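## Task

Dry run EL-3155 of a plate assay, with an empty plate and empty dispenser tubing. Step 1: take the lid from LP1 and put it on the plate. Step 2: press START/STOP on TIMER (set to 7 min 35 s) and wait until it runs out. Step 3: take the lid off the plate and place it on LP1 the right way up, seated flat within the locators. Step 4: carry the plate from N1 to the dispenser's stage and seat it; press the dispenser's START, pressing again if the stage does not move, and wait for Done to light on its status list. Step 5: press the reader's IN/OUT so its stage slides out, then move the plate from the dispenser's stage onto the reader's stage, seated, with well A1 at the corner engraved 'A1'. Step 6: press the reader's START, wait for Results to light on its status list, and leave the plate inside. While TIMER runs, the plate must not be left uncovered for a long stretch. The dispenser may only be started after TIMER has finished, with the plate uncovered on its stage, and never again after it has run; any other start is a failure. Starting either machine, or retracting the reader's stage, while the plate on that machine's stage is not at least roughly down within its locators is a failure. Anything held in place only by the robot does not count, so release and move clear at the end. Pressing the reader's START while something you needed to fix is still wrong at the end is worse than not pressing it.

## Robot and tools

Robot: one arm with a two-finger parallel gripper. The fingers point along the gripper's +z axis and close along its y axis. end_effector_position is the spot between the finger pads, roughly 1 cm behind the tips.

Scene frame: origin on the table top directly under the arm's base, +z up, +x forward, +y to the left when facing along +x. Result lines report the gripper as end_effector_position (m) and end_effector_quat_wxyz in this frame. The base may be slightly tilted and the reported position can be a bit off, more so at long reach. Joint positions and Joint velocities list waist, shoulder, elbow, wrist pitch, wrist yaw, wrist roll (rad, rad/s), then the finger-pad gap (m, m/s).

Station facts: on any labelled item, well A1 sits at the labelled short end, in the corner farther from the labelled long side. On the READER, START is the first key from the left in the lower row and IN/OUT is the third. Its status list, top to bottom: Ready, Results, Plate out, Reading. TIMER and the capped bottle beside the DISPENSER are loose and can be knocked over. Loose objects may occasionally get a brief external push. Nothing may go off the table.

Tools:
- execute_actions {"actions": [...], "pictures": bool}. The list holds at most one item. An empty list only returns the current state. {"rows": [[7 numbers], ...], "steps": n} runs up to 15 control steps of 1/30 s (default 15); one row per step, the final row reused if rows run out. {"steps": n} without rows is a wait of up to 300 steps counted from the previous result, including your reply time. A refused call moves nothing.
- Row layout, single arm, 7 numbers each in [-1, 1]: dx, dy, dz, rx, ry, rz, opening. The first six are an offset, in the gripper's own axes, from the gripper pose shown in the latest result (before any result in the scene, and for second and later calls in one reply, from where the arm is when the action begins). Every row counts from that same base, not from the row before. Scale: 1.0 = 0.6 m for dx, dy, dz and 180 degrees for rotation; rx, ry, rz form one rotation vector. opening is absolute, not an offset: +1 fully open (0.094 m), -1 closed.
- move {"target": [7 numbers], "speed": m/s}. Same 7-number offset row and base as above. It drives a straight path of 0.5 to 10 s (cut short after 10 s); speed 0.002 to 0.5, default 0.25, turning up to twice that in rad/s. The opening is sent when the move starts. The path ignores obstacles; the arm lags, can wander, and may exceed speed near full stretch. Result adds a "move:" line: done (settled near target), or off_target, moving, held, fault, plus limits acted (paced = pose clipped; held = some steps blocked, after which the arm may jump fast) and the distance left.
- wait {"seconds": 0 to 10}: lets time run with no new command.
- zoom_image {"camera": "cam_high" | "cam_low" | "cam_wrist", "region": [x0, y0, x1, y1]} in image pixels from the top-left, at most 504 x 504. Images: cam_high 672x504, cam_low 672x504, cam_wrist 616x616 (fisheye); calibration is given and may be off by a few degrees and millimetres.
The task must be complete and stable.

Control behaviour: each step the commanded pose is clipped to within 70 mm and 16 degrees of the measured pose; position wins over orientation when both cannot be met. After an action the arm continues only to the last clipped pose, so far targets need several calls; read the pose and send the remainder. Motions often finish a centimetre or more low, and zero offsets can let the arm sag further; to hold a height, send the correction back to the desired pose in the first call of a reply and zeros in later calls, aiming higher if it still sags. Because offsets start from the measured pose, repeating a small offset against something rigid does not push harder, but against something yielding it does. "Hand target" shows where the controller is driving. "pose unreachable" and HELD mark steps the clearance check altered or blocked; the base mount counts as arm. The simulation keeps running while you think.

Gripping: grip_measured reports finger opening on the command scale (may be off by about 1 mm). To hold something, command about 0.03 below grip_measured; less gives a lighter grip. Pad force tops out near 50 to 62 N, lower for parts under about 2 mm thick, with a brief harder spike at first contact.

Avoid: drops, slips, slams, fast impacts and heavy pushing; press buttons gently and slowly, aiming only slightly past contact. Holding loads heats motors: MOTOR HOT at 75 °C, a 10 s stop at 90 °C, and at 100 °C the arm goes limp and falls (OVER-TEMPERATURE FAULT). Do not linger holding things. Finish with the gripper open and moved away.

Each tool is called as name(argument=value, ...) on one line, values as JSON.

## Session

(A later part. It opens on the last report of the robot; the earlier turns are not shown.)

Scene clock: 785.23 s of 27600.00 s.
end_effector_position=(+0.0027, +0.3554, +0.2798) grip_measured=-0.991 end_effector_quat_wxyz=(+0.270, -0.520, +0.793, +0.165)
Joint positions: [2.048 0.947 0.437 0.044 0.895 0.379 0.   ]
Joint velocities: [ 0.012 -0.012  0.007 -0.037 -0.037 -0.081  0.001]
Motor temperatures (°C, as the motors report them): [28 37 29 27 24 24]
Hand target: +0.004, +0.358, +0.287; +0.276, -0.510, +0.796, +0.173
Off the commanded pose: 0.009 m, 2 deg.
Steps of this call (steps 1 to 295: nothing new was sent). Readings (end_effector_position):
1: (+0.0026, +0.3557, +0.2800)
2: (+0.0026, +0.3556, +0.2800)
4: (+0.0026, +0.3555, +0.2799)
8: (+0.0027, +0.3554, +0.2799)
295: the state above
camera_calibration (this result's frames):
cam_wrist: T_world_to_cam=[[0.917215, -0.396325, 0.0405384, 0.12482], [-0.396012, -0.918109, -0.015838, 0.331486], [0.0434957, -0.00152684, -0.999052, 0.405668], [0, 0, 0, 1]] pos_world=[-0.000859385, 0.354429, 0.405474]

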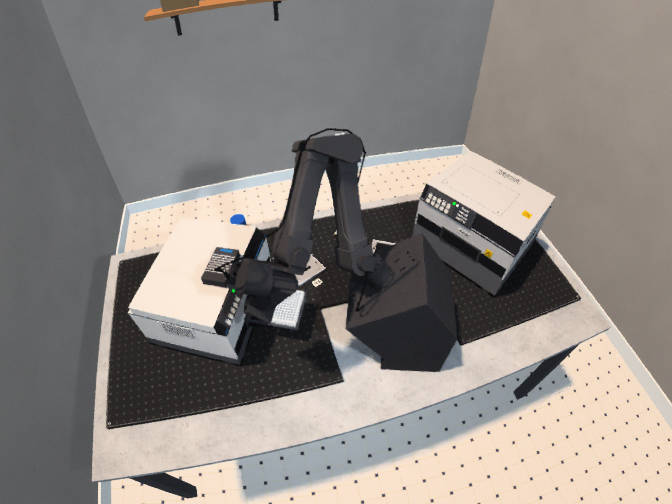

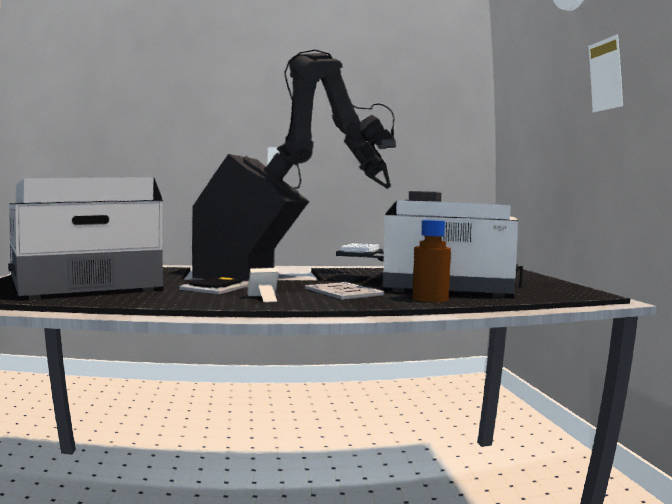

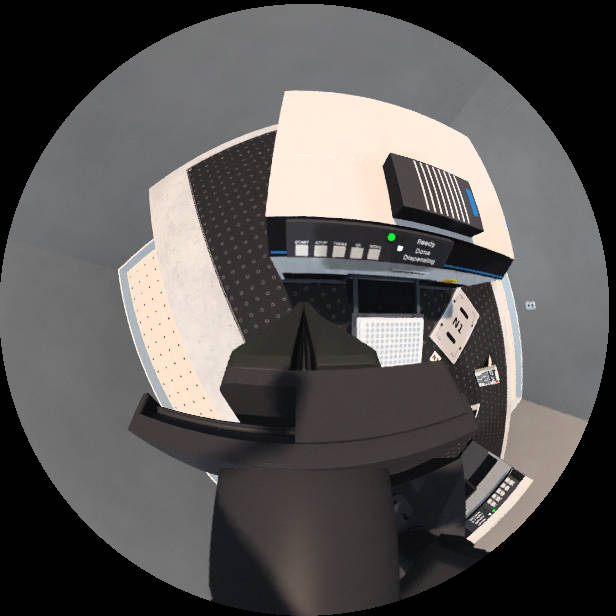

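move(target=[0.189,-0.69,-0.167,0.22,0,0.285,-1])

Scene clock: 790.70 s of 27600.00 s.
end_effector_position=(+0.2987, +0.0420, +0.2833) grip_measured=-0.991 end_effector_quat_wxyz=(+0.303, +0.016, +0.953, +0.000)
Joint positions: [-0.367  1.098  0.302  0.056 -0.665  0.226  0.   ]
Joint velocities: [-0.012  0.017 -0.002  0.022 -0.037 -0.022 -0.   ]
Motor temperatures (°C, as the motors report them): [28 37 29 27 24 24]
Hand target: +0.311, +0.047, +0.292; +0.316, +0.002, +0.949, +0.003
Off the commanded pose: 0.028 m, 5 deg.
move: off_target
camera_calibration (this result's frames):
cam_wrist: T_world_to_cam=[[-0.0210723, -0.999716, 0.0110995, 0.0428903], [-0.999688, 0.0212183, 0.0132062, 0.29366], [-0.013438, -0.0108178, -0.999851, 0.413395], [0, 0, 0, 1]] pos_world=[0.300027, 0.0411191, 0.408979]

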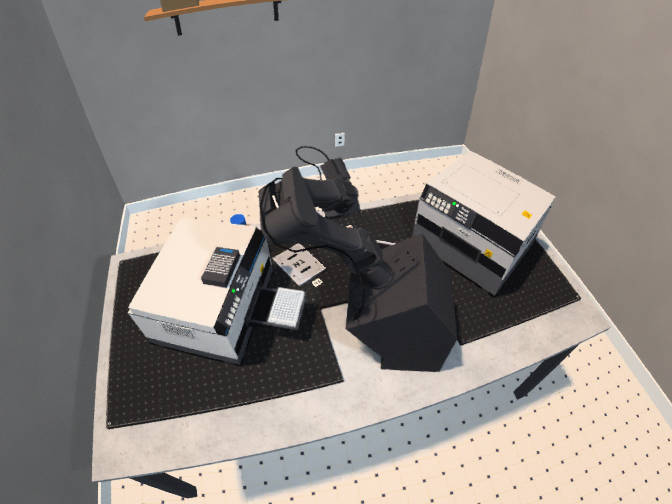

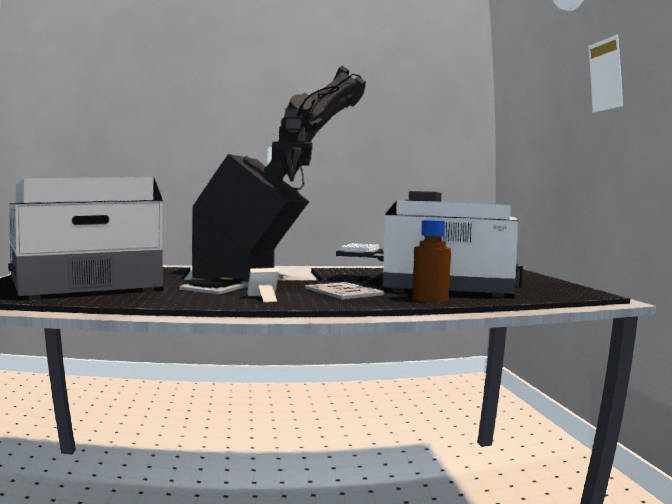

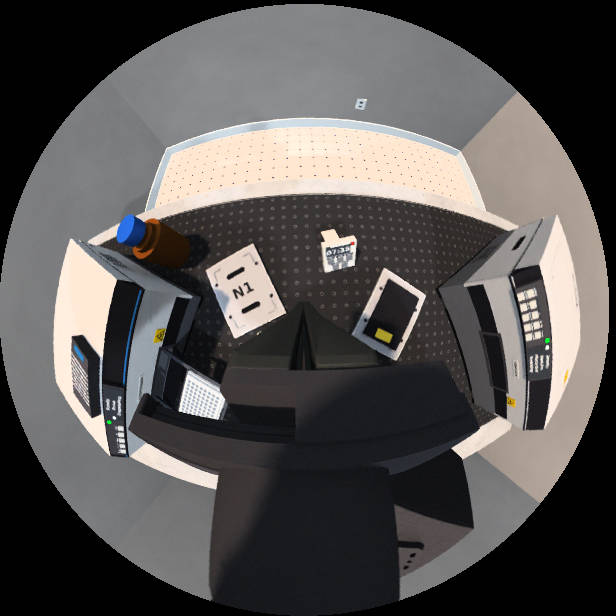

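move(target=[0.03,-0.488,-0.035,0.209,0,0.295,-1])

Scene clock: 796.23 s of 27600.00 s.
end_effector_position=(+0.2591, -0.2334, +0.2753) grip_measured=-0.991 end_effector_quat_wxyz=(+0.236, +0.524, +0.806, -0.145)
Joint positions: [-0.879  2.034  0.754 -0.009 -0.374  0.511  0.   ]
Joint velocities: [-0.007 -0.032  0.002 -0.022 -0.066 -0.066 -0.001]
Motor temperatures (°C, as the motors report them): [29 36 30 27 24 24]
Hand target: +0.263, -0.246, +0.287; +0.250, +0.528, +0.797, -0.157
Off the commanded pose: 0.021 m, 3 deg.
move: off_target
camera_calibration (this result's frames):
cam_wrist: T_world_to_cam=[[-0.90783, -0.419264, 0.00793381, 0.132978], [-0.417842, 0.906024, 0.0672995, 0.300894], [-0.0354045, 0.0577814, -0.997701, 0.423022], [0, 0, 0, 1]] pos_world=[0.261424, -0.241307, 0.400745]

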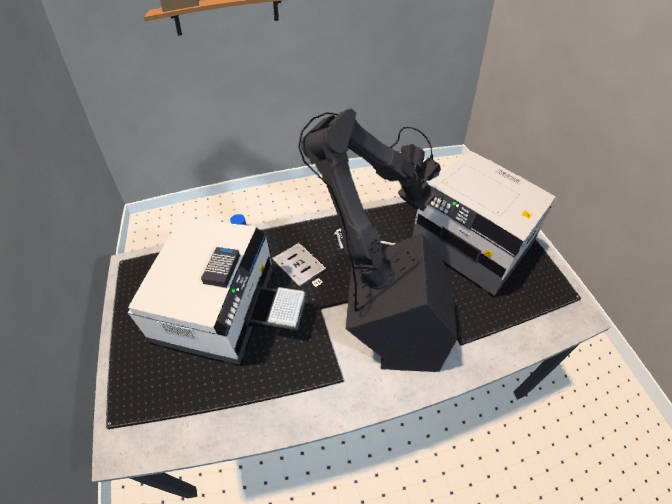

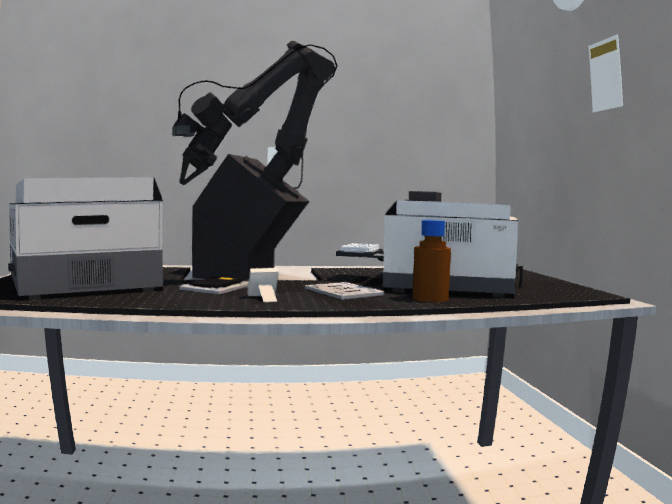

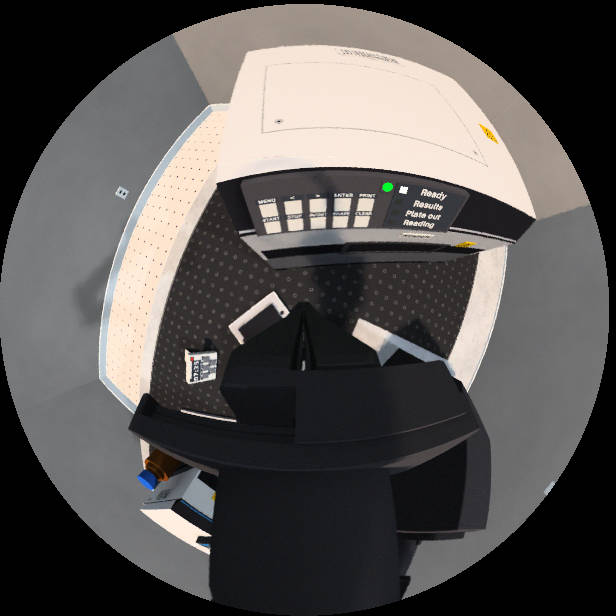

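move(target=[-0.06,-0.027,0.077,0,-0.04,0,-1], speed=0.08)

Scene clock: 804.23 s of 27600.00 s.
end_effector_position=(+0.2590, -0.2761, +0.2452) grip_measured=-0.991 end_effector_quat_wxyz=(+0.266, +0.516, +0.797, -0.166)
Joint positions: [-0.876  2.248  0.776  0.255 -0.334  0.535  0.   ]
Joint velocities: [-0.012 -0.017 -0.007  0.022  0.066  0.051  0.   ]
Motor temperatures (°C, as the motors report them): [30 36 30 27 24 24]
Hand target: +0.267, -0.289, +0.256; +0.285, +0.513, +0.790, -0.178
Off the commanded pose: 0.019 m, 3 deg.
move: off_target
camera_calibration (this result's frames):
cam_wrist: T_world_to_cam=[[-0.907217, -0.420512, 0.0112514, 0.113909], [-0.420616, 0.90719, -0.00939204, 0.361462], [-0.00625772, -0.0132532, -0.999893, 0.368786], [0, 0, 0, 1]] pos_world=[0.257685, -0.275127, 0.370859]

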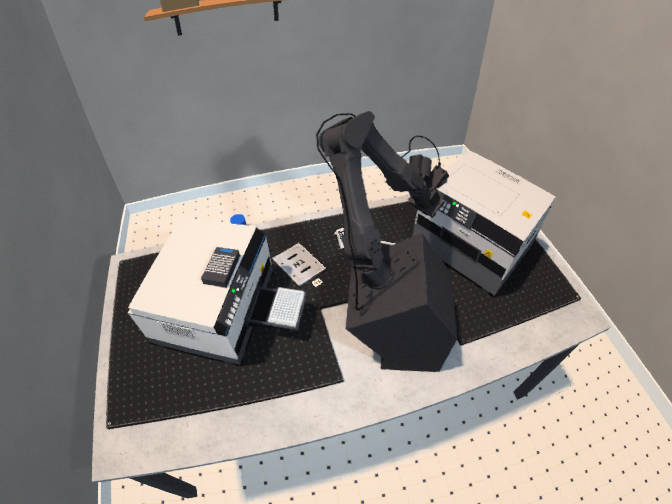

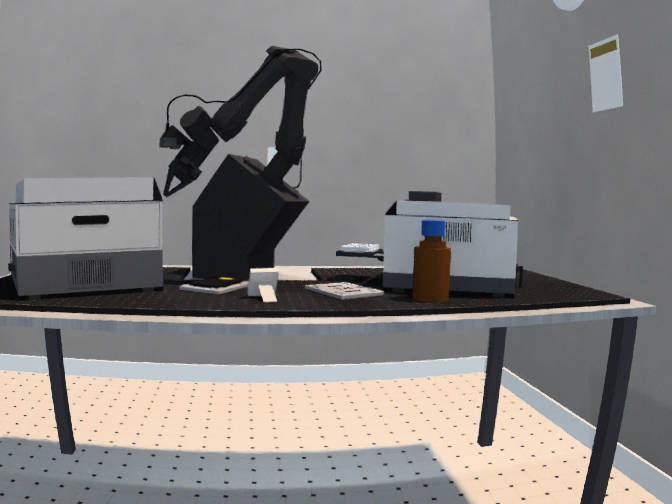

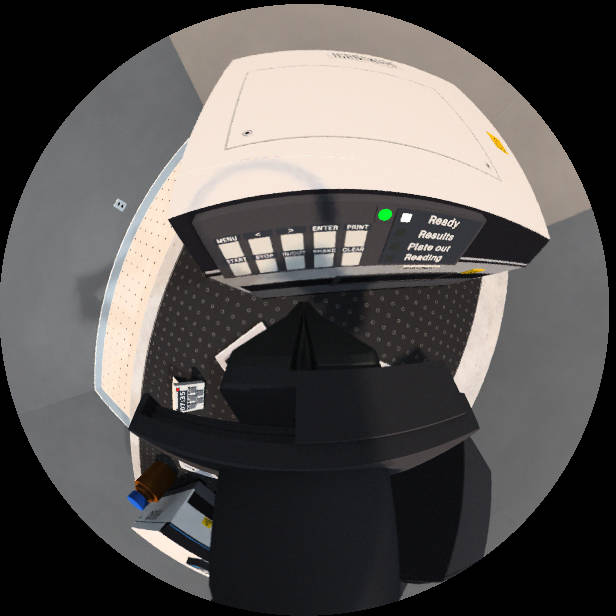

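move(target=[-0.055,0.016,0.016,0,-0.015,0,-1], speed=0.03)

Scene clock: 809.47 s of 27600.00 s.
end_effector_position=(+0.2756, -0.2909, +0.2488) grip_measured=-0.991 end_effector_quat_wxyz=(+0.273, +0.511, +0.798, -0.167)
Joint positions: [-0.871  2.289  0.859  0.232 -0.332  0.538  0.   ]
Joint velocities: [-0.007  0.007  0.022 -0.081 -0.066 -0.037 -0.   ]
Motor temperatures (°C, as the motors report them): [30 37 30 28 25 24]
Hand target: +0.281, -0.301, +0.258; +0.285, +0.512, +0.791, -0.178
Off the commanded pose: 0.015 m, 2 deg.
move: off_target
camera_calibration (this result's frames):
cam_wrist: T_world_to_cam=[[-0.902628, -0.430329, 0.00891255, 0.119194], [-0.430415, 0.902301, -0.0244215, 0.386909], [0.00246749, -0.0258796, -0.999662, 0.366193], [0, 0, 0, 1]] pos_world=[0.273215, -0.288339, 0.374456]

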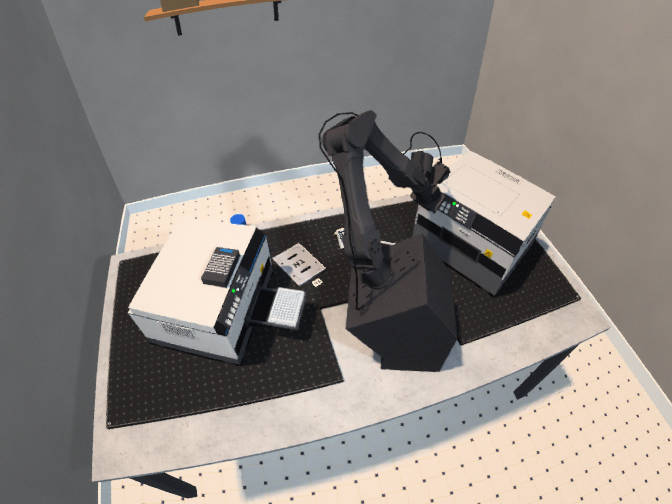

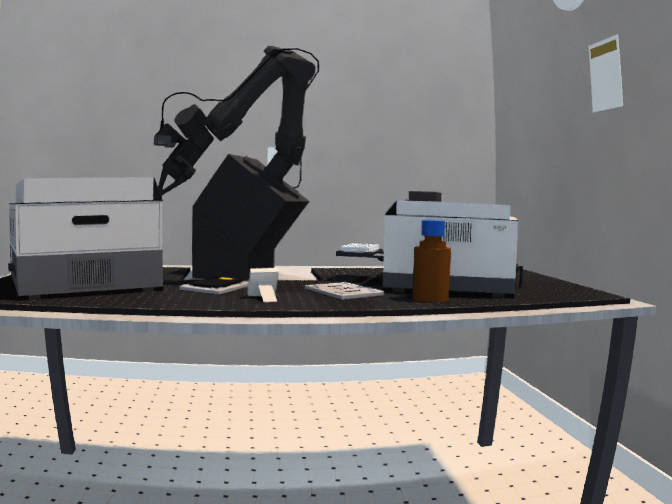

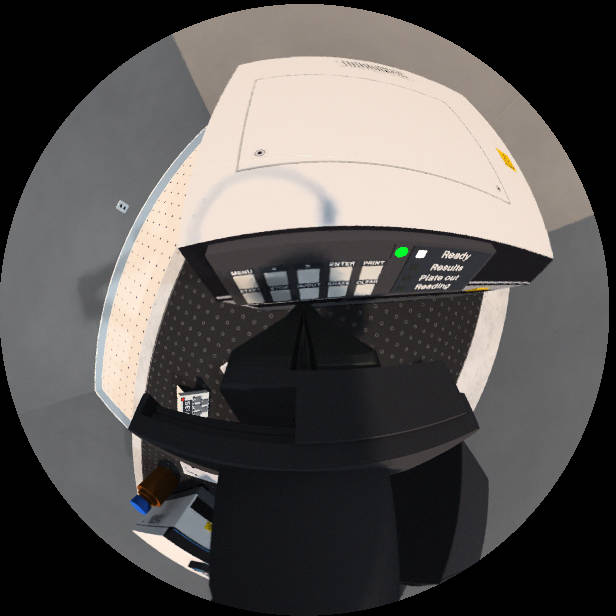

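move(target=[-0.037,-0.005,0.02,0,-0.01,0,-1], speed=0.02)

Scene clock: 813.40 s of 27600.00 s.
end_effector_position=(+0.2749, -0.2961, +0.2402) grip_measured=-0.991 end_effector_quat_wxyz=(+0.262, +0.515, +0.800, -0.162)
Joint positions: [-0.87   2.332  0.895  0.213 -0.34   0.535  0.   ]
Joint velocities: [-0.002 -0.012  0.007 -0.095  0.051 -0.081  0.001]
Motor temperatures (°C, as the motors report them): [30 37 30 28 25 24]
Hand target: +0.283, -0.314, +0.254; +0.286, +0.508, +0.793, -0.175
Off the commanded pose: 0.024 m, 3 deg.
move: off_target
camera_calibration (this result's frames):
cam_wrist: T_world_to_cam=[[-0.905399, -0.424428, 0.0106006, 0.118474], [-0.42444, 0.905455, 0.00129546, 0.384158], [-0.0101482, -0.00332642, -0.999943, 0.367709], [0, 0, 0, 1]] pos_world=[0.27405, -0.296331, 0.365935]

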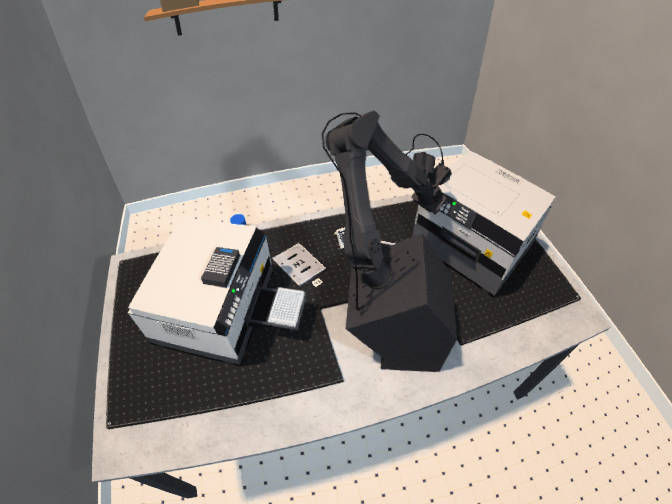

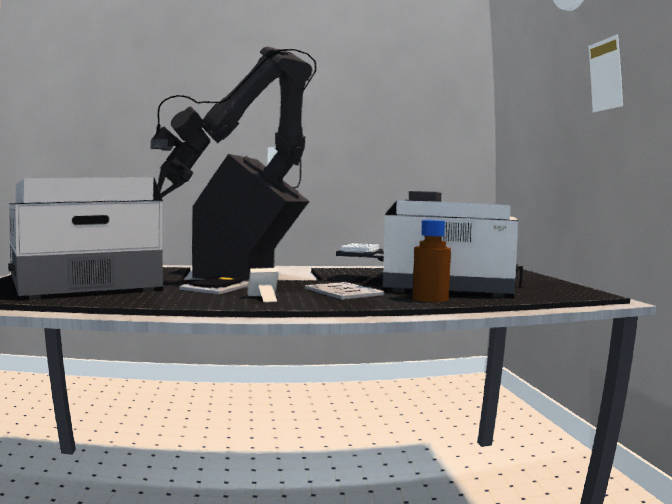

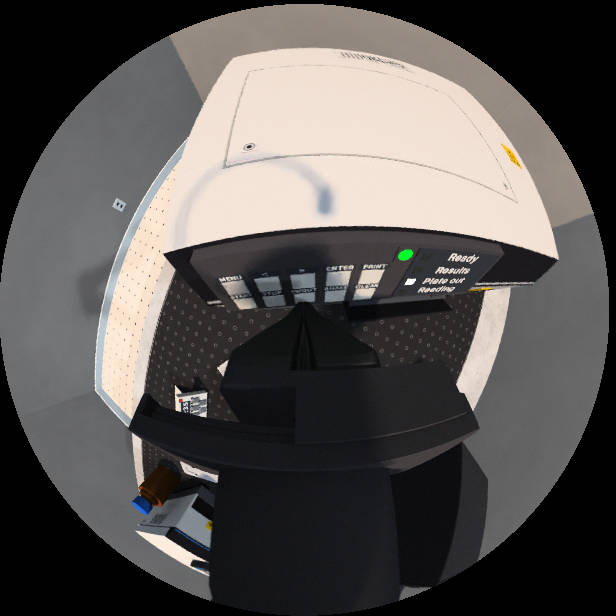

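move(target=[0.12,0,-0.17,0,0.2,0,0.95], speed=0.12)

wait(seconds=1.5)

Scene clock: 818.70 s of 27600.00 s.
end_effector_position=(+0.2193, -0.1786, +0.2692) grip_measured=+0.947 end_effector_quat_wxyz=(-0.015, +0.543, +0.839, +0.008)
Joint positions: [-0.965  2.241  1.126 -0.858 -0.544  0.114  0.091]
Joint velocities: [-0.012 -0.002 -0.002  0.007 -0.007 -0.037 -0.001]
Motor temperatures (°C, as the motors report them): [30 38 30 28 25 24]
Hand target: +0.227, -0.188, +0.280; +0.005, +0.541, +0.841, +0.007
Off the commanded pose: 0.016 m, 2 deg.
move: off_target
camera_calibration (this result's frames):
cam_wrist: T_world_to_cam=[[-0.903543, -0.428241, 0.0147799, 0.115491], [-0.3296, 0.716635, 0.614652, 0.034474], [-0.273811, 0.550494, -0.78866, 0.496367], [0, 0, 0, 1]] pos_world=[0.251625, -0.248494, 0.368568]

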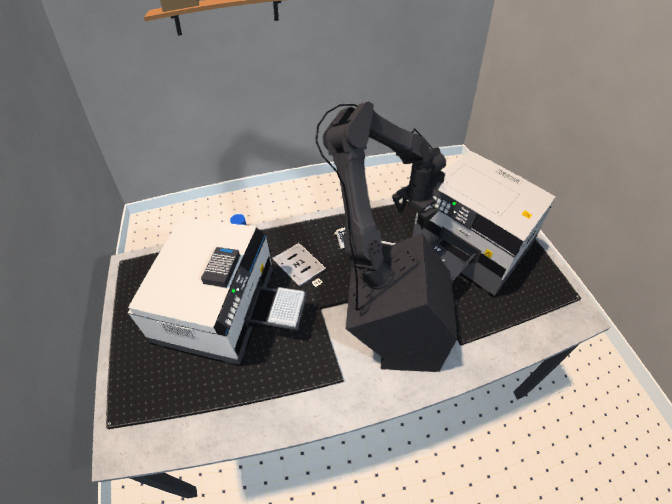

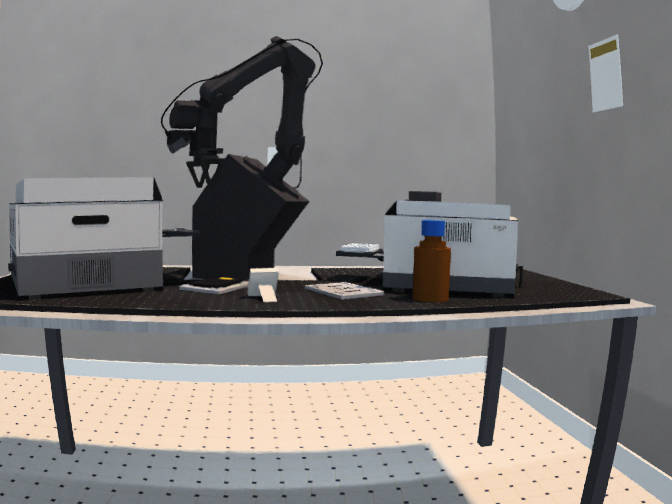

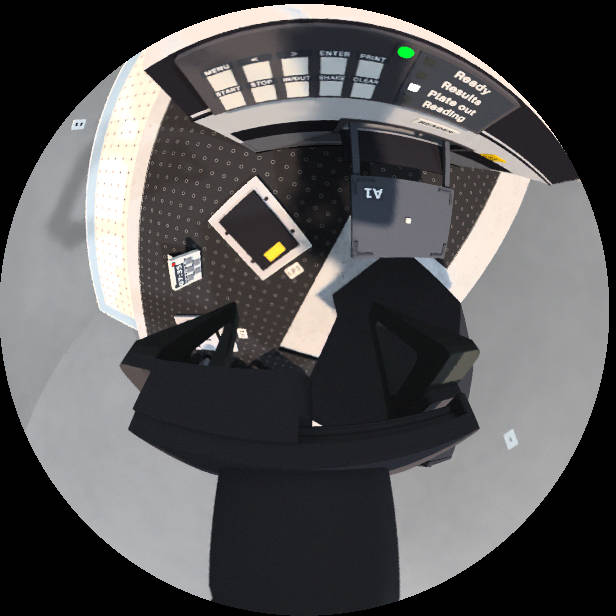

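Scene clock: 820.20 s of 27600.00 s.
end_effector_position=(+0.2191, -0.1783, +0.2692) grip_measured=+0.947 end_effector_quat_wxyz=(-0.016, +0.543, +0.839, +0.008)
Joint positions: [-0.965  2.241  1.126 -0.859 -0.544  0.113  0.091]
Joint velocities: [ 0.002 -0.007 -0.002  0.022  0.007 -0.051 -0.   ]
Motor temperatures (°C, as the motors report them): [31 38 31 28 25 24]
Hand target: +0.227, -0.188, +0.280; +0.005, +0.541, +0.841, +0.007
Off the commanded pose: 0.017 m, 2 deg.
Steps of this call (steps 1 to 45: nothing new was sent). Readings (end_effector_position):
1: (+0.2193, -0.1785, +0.2692)
2: (+0.2192, -0.1784, +0.2692)
4: (+0.2192, -0.1784, +0.2692)
8: (+0.2191, -0.1783, +0.2692)
45: the state above
camera_calibration (this result's frames):
cam_wrist: T_world_to_cam=[[-0.903545, -0.428234, 0.0149019, 0.115428], [-0.329171, 0.715953, 0.615676, 0.0337086], [-0.274323, 0.551386, -0.787858, 0.496224], [0, 0, 0, 1]] pos_world=[0.251516, -0.248314, 0.36848]

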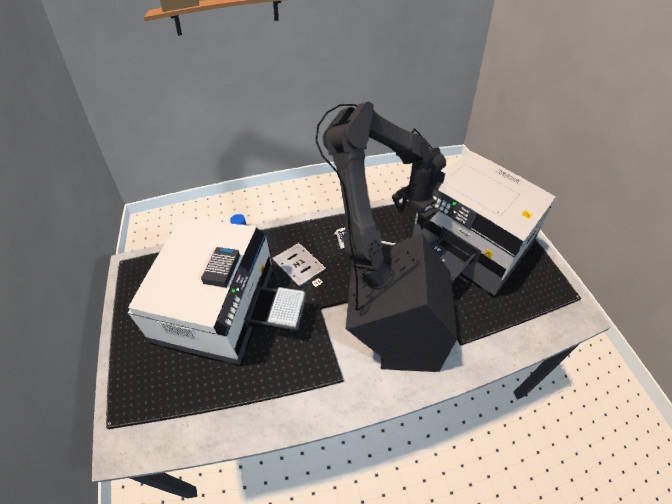

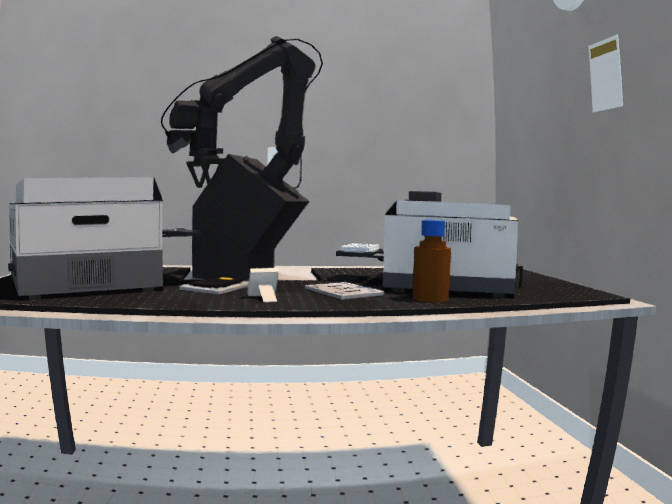

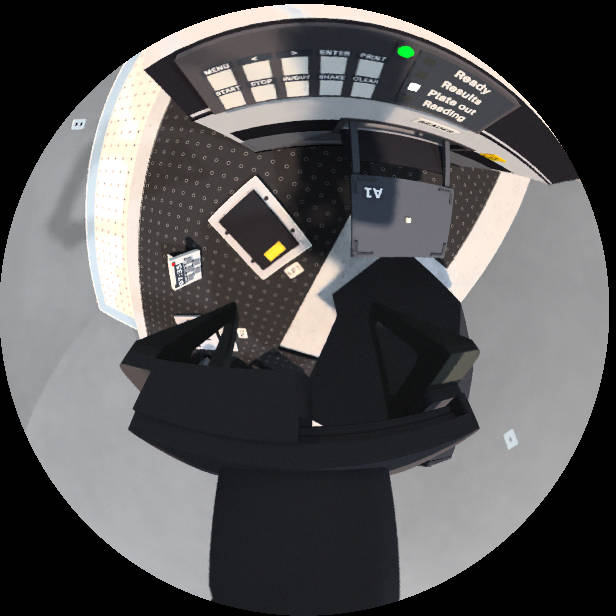

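move(target=[0.22,0.26,-0.04,0,0,-0.222,0.95])

Scene clock: 826.00 s of 27600.00 s.
end_effector_position=(+0.2951, +0.0018, +0.2836) grip_measured=+0.947 end_effector_quat_wxyz=(-0.036, +0.235, +0.971, +0.009)
Joint positions: [-0.472  1.756  1.059 -0.994 -0.644 -0.01   0.091]
Joint velocities: [-0.002  0.007 -0.007  0.022  0.022 -0.081  0.   ]
Motor temperatures (°C, as the motors report them): [31 38 30 27 24 24]
Hand target: +0.306, +0.003, +0.295; -0.016, +0.225, +0.974, +0.009
Off the commanded pose: 0.019 m, 3 deg.
move: off_target
camera_calibration (this result's frames):
cam_wrist: T_world_to_cam=[[-0.438477, -0.898692, 0.00951308, 0.126126], [-0.683805, 0.340464, 0.645365, 0.0178678], [-0.583223, 0.276473, -0.763815, 0.513859], [0, 0, 0, 1]] pos_world=[0.367216, -0.0348025, 0.379762]

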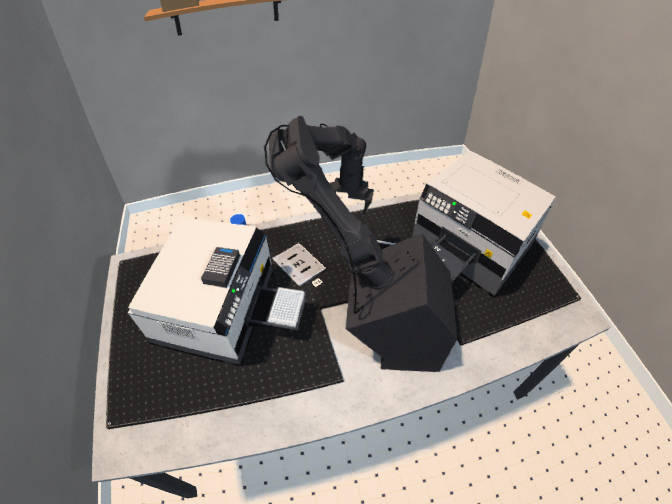

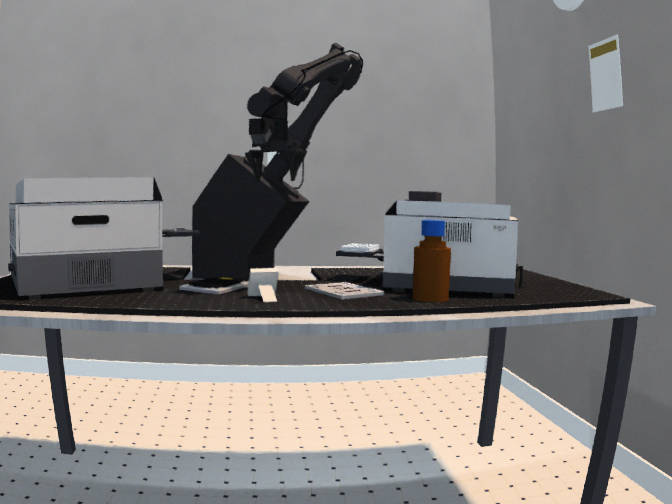

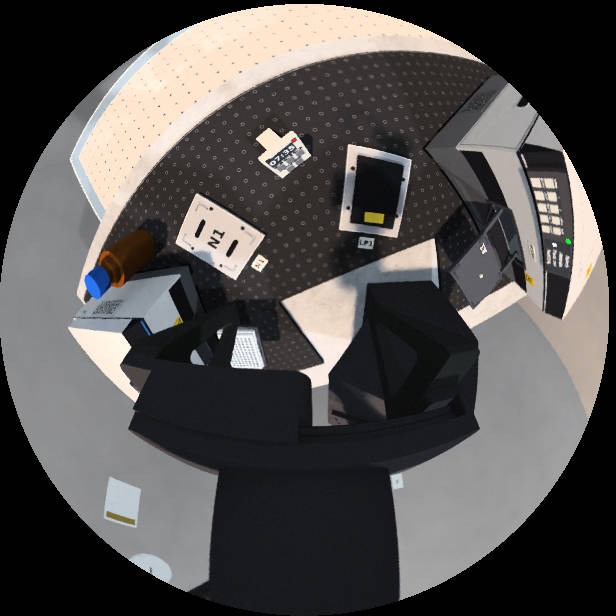

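move(target=[0.163,0.23,0.14,0,-0.025,0,0.95], speed=0.15)

Scene clock: 830.63 s of 27600.00 s.
end_effector_position=(+0.2654, +0.1713, +0.2022) grip_measured=+0.947 end_effector_quat_wxyz=(-0.011, +0.231, +0.973, -0.004)
Joint positions: [ 0.267  1.424  0.804 -0.526 -0.482  0.884  0.091]
Joint velocities: [ 0.002  0.022 -0.012 -0.037 -0.007  0.037 -0.   ]
Motor temperatures (°C, as the motors report them): [30 38 30 27 24 24]
Hand target: +0.265, +0.167, +0.204; +0.001, +0.233, +0.972, -0.009
Off the commanded pose: 0.005 m, 2 deg.
move: done
camera_calibration (this result's frames):
cam_wrist: T_world_to_cam=[[-0.430501, -0.902243, 0.0250445, 0.261545], [-0.713251, 0.357066, 0.603139, 0.00581064], [-0.553121, 0.241789, -0.797243, 0.392274], [0, 0, 0, 1]] pos_world=[0.333715, 0.139055, 0.302683]

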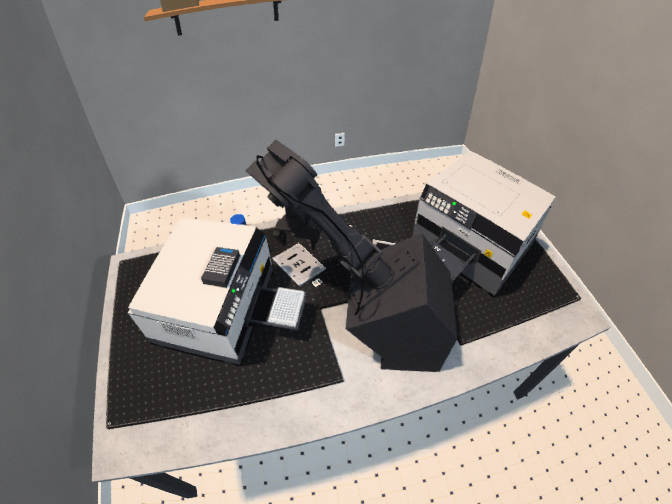

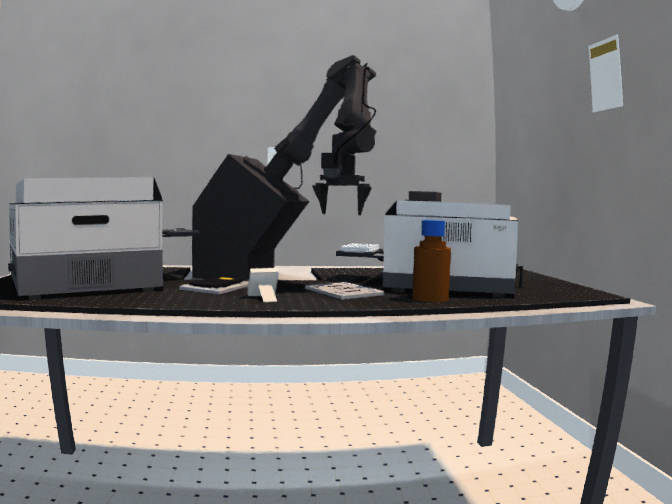

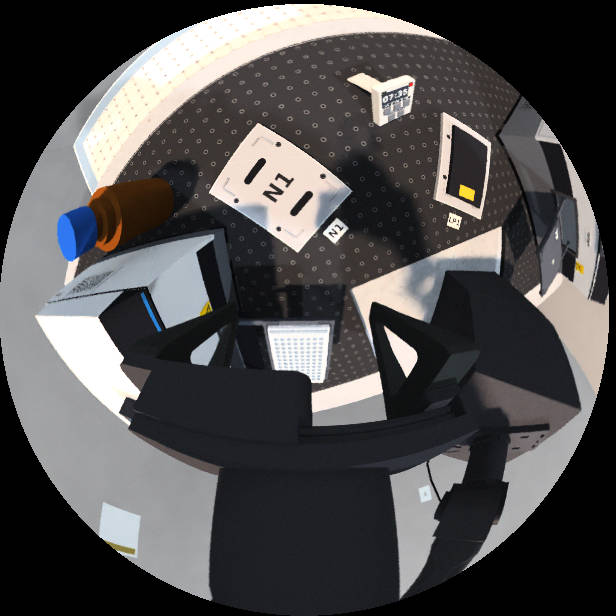

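move(target=[0.28,0.008,0.085,0,-0.007,0,1], speed=0.12)

Scene clock: 834.60 s of 27600.00 s.
end_effector_position=(+0.1194, +0.2558, +0.1558) grip_measured=+1.000 end_effector_quat_wxyz=(-0.003, +0.223, +0.975, -0.002)
Joint positions: [ 1.052  1.258  0.547 -0.224 -0.056  1.571  0.094]
Joint velocities: [-0.007 -0.007 -0.012  0.022  0.022  0.037  0.   ]
Motor temperatures (°C, as the motors report them): [30 38 30 27 24 24]
Hand target: +0.118, +0.247, +0.153; +0.004, +0.226, +0.974, -0.014
Off the commanded pose: 0.006 m, 1 deg.
move: done
camera_calibration (this result's frames):
cam_wrist: T_world_to_cam=[[-0.417369, -0.908564, 0.0177486, 0.27724], [-0.727981, 0.345977, 0.591899, -0.0941028], [-0.543918, 0.23412, -0.805817, 0.256222], [0, 0, 0, 1]] pos_world=[0.18657, 0.224461, 0.257247]

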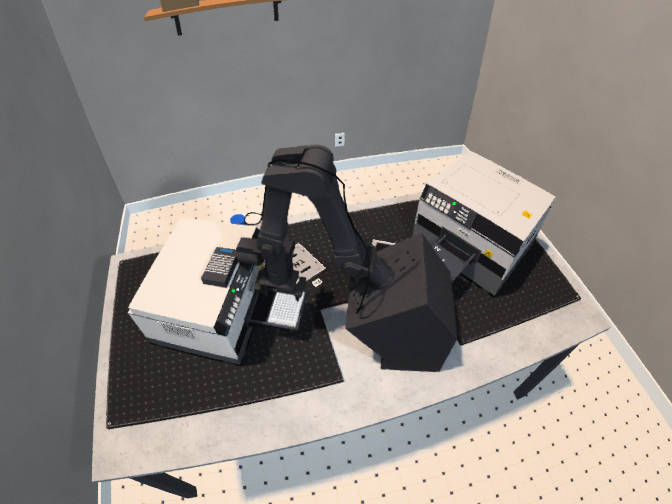

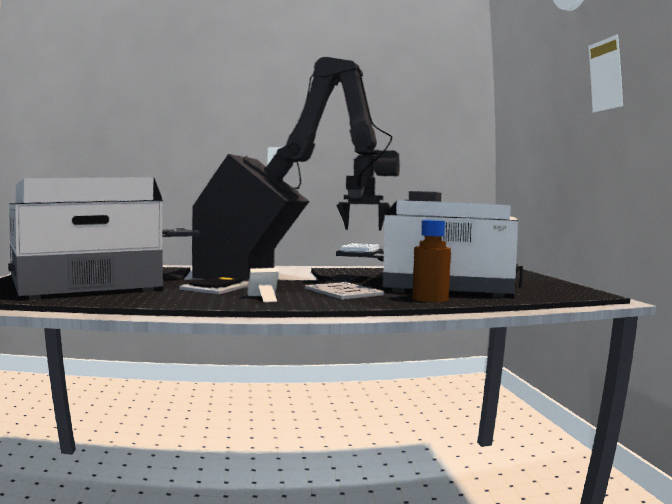

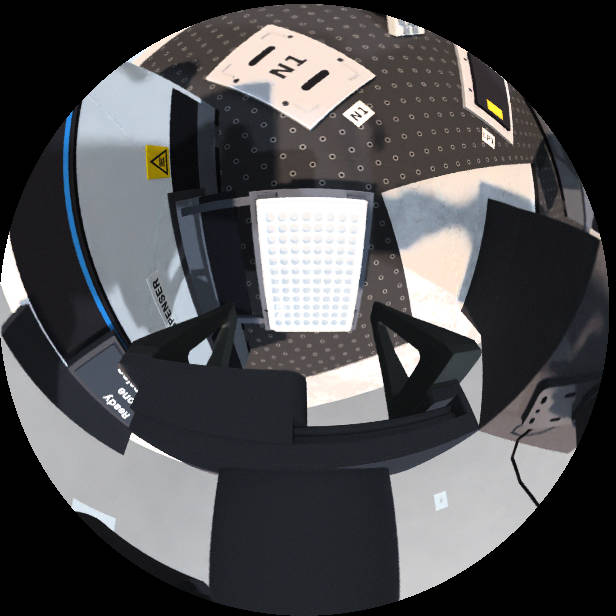

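Need −gy ≈7 mm; descend 2.5 cm.

move(target=[0,-0.012,0.04,0,0,0,1], speed=0.04)

Scene clock: 837.13 s of 27600.00 s.
end_effector_position=(+0.1209, +0.2558, +0.1348) grip_measured=+1.000 end_effector_quat_wxyz=(-0.001, +0.224, +0.975, +0.006)
Joint positions: [ 1.052  1.356  0.527 -0.091 -0.055  1.573  0.094]
Joint velocities: [-0.017  0.017 -0.002  0.022  0.022  0.007  0.   ]
Motor temperatures (°C, as the motors report them): [30 38 29 27 24 24]
Hand target: +0.116, +0.249, +0.132; -0.003, +0.223, +0.975, -0.002
Off the commanded pose: 0.009 m, 1 deg.
move: done
camera_calibration (this result's frames):
cam_wrist: T_world_to_cam=[[-0.418777, -0.908088, 0.00141614, 0.280582], [-0.732705, 0.338817, 0.590209, -0.0779513], [-0.536442, 0.246129, -0.807249, 0.236434], [0, 0, 0, 1]] pos_world=[0.187219, 0.223012, 0.236471]

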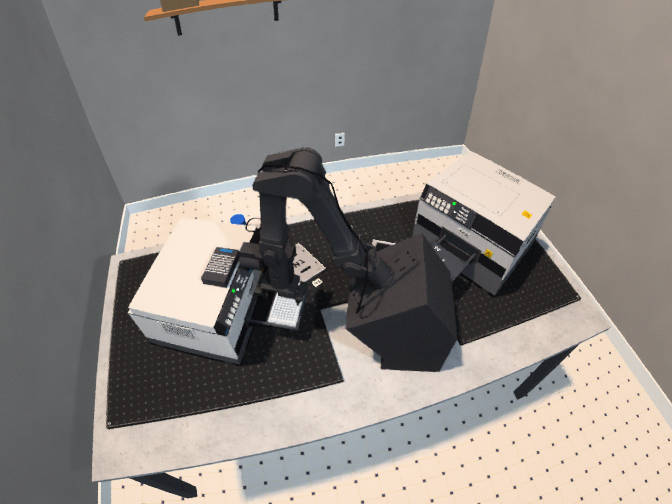

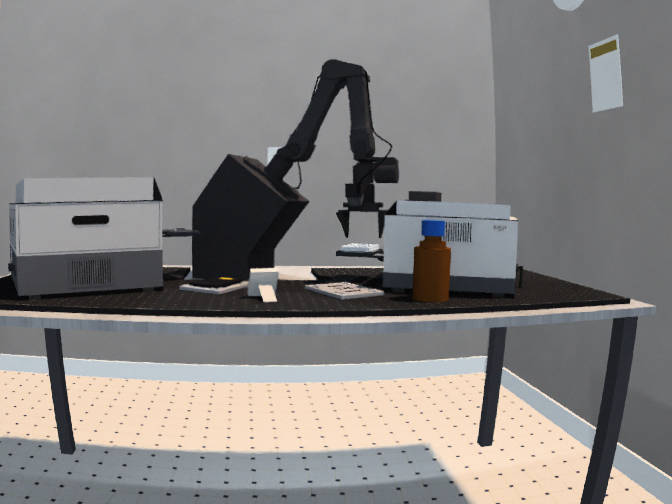

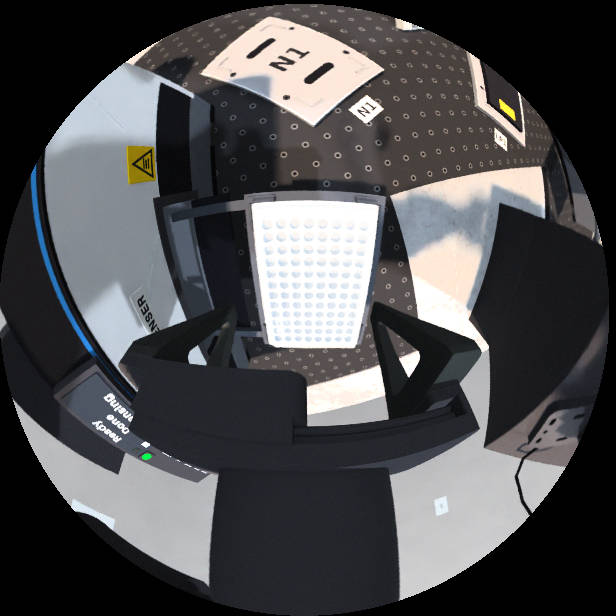

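move(target=[0.003,-0.027,0.015,0.006,0,0,1], speed=0.03)

Scene clock: 839.33 s of 27600.00 s.
end_effector_position=(+0.1163, +0.2489, +0.1284) grip_measured=+1.000 end_effector_quat_wxyz=(-0.002, +0.223, +0.975, +0.004)
Joint positions: [ 1.056  1.377  0.497 -0.044 -0.055  1.574  0.094]
Joint velocities: [-0.002 -0.007 -0.012  0.066 -0.037  0.022  0.   ]
Motor temperatures (°C, as the motors report them): [29 38 29 27 24 24]
Hand target: +0.112, +0.242, +0.126; -0.003, +0.224, +0.975, -0.004
Off the commanded pose: 0.008 m, 1 deg.
move: done
camera_calibration (this result's frames):
cam_wrist: T_world_to_cam=[[-0.416314, -0.909203, 0.00574407, 0.27173], [-0.731033, 0.338475, 0.592474, -0.0756191], [-0.540623, 0.242456, -0.805569, 0.231686], [0, 0, 0, 1]] pos_world=[0.1831, 0.216479, 0.229881]

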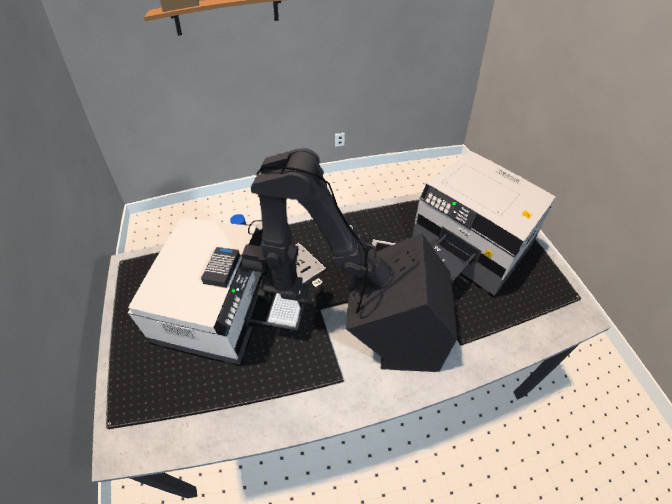

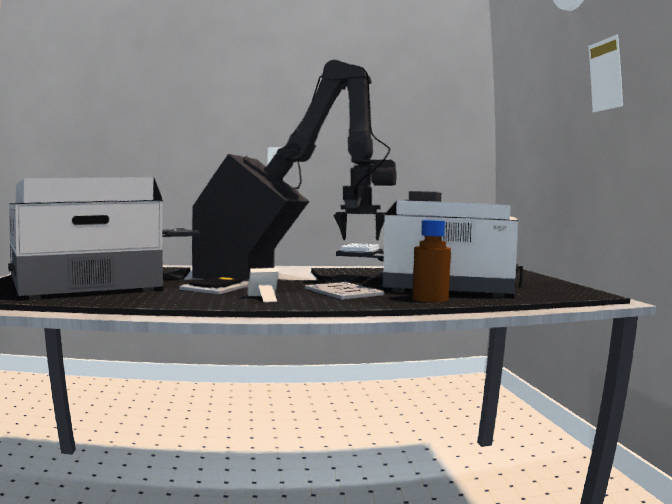

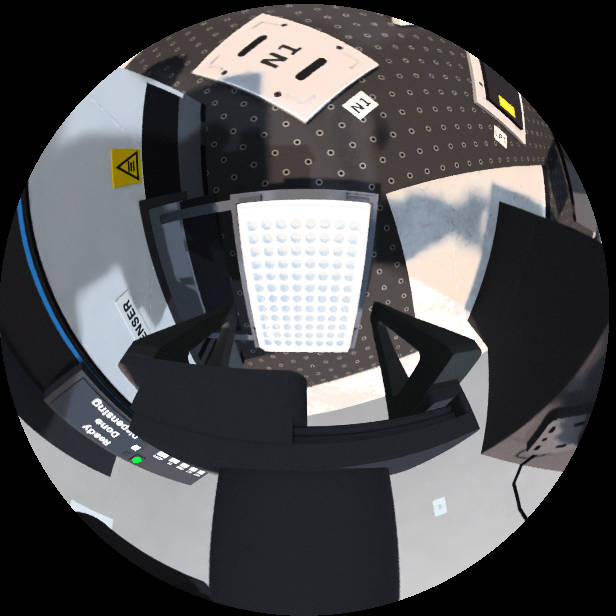

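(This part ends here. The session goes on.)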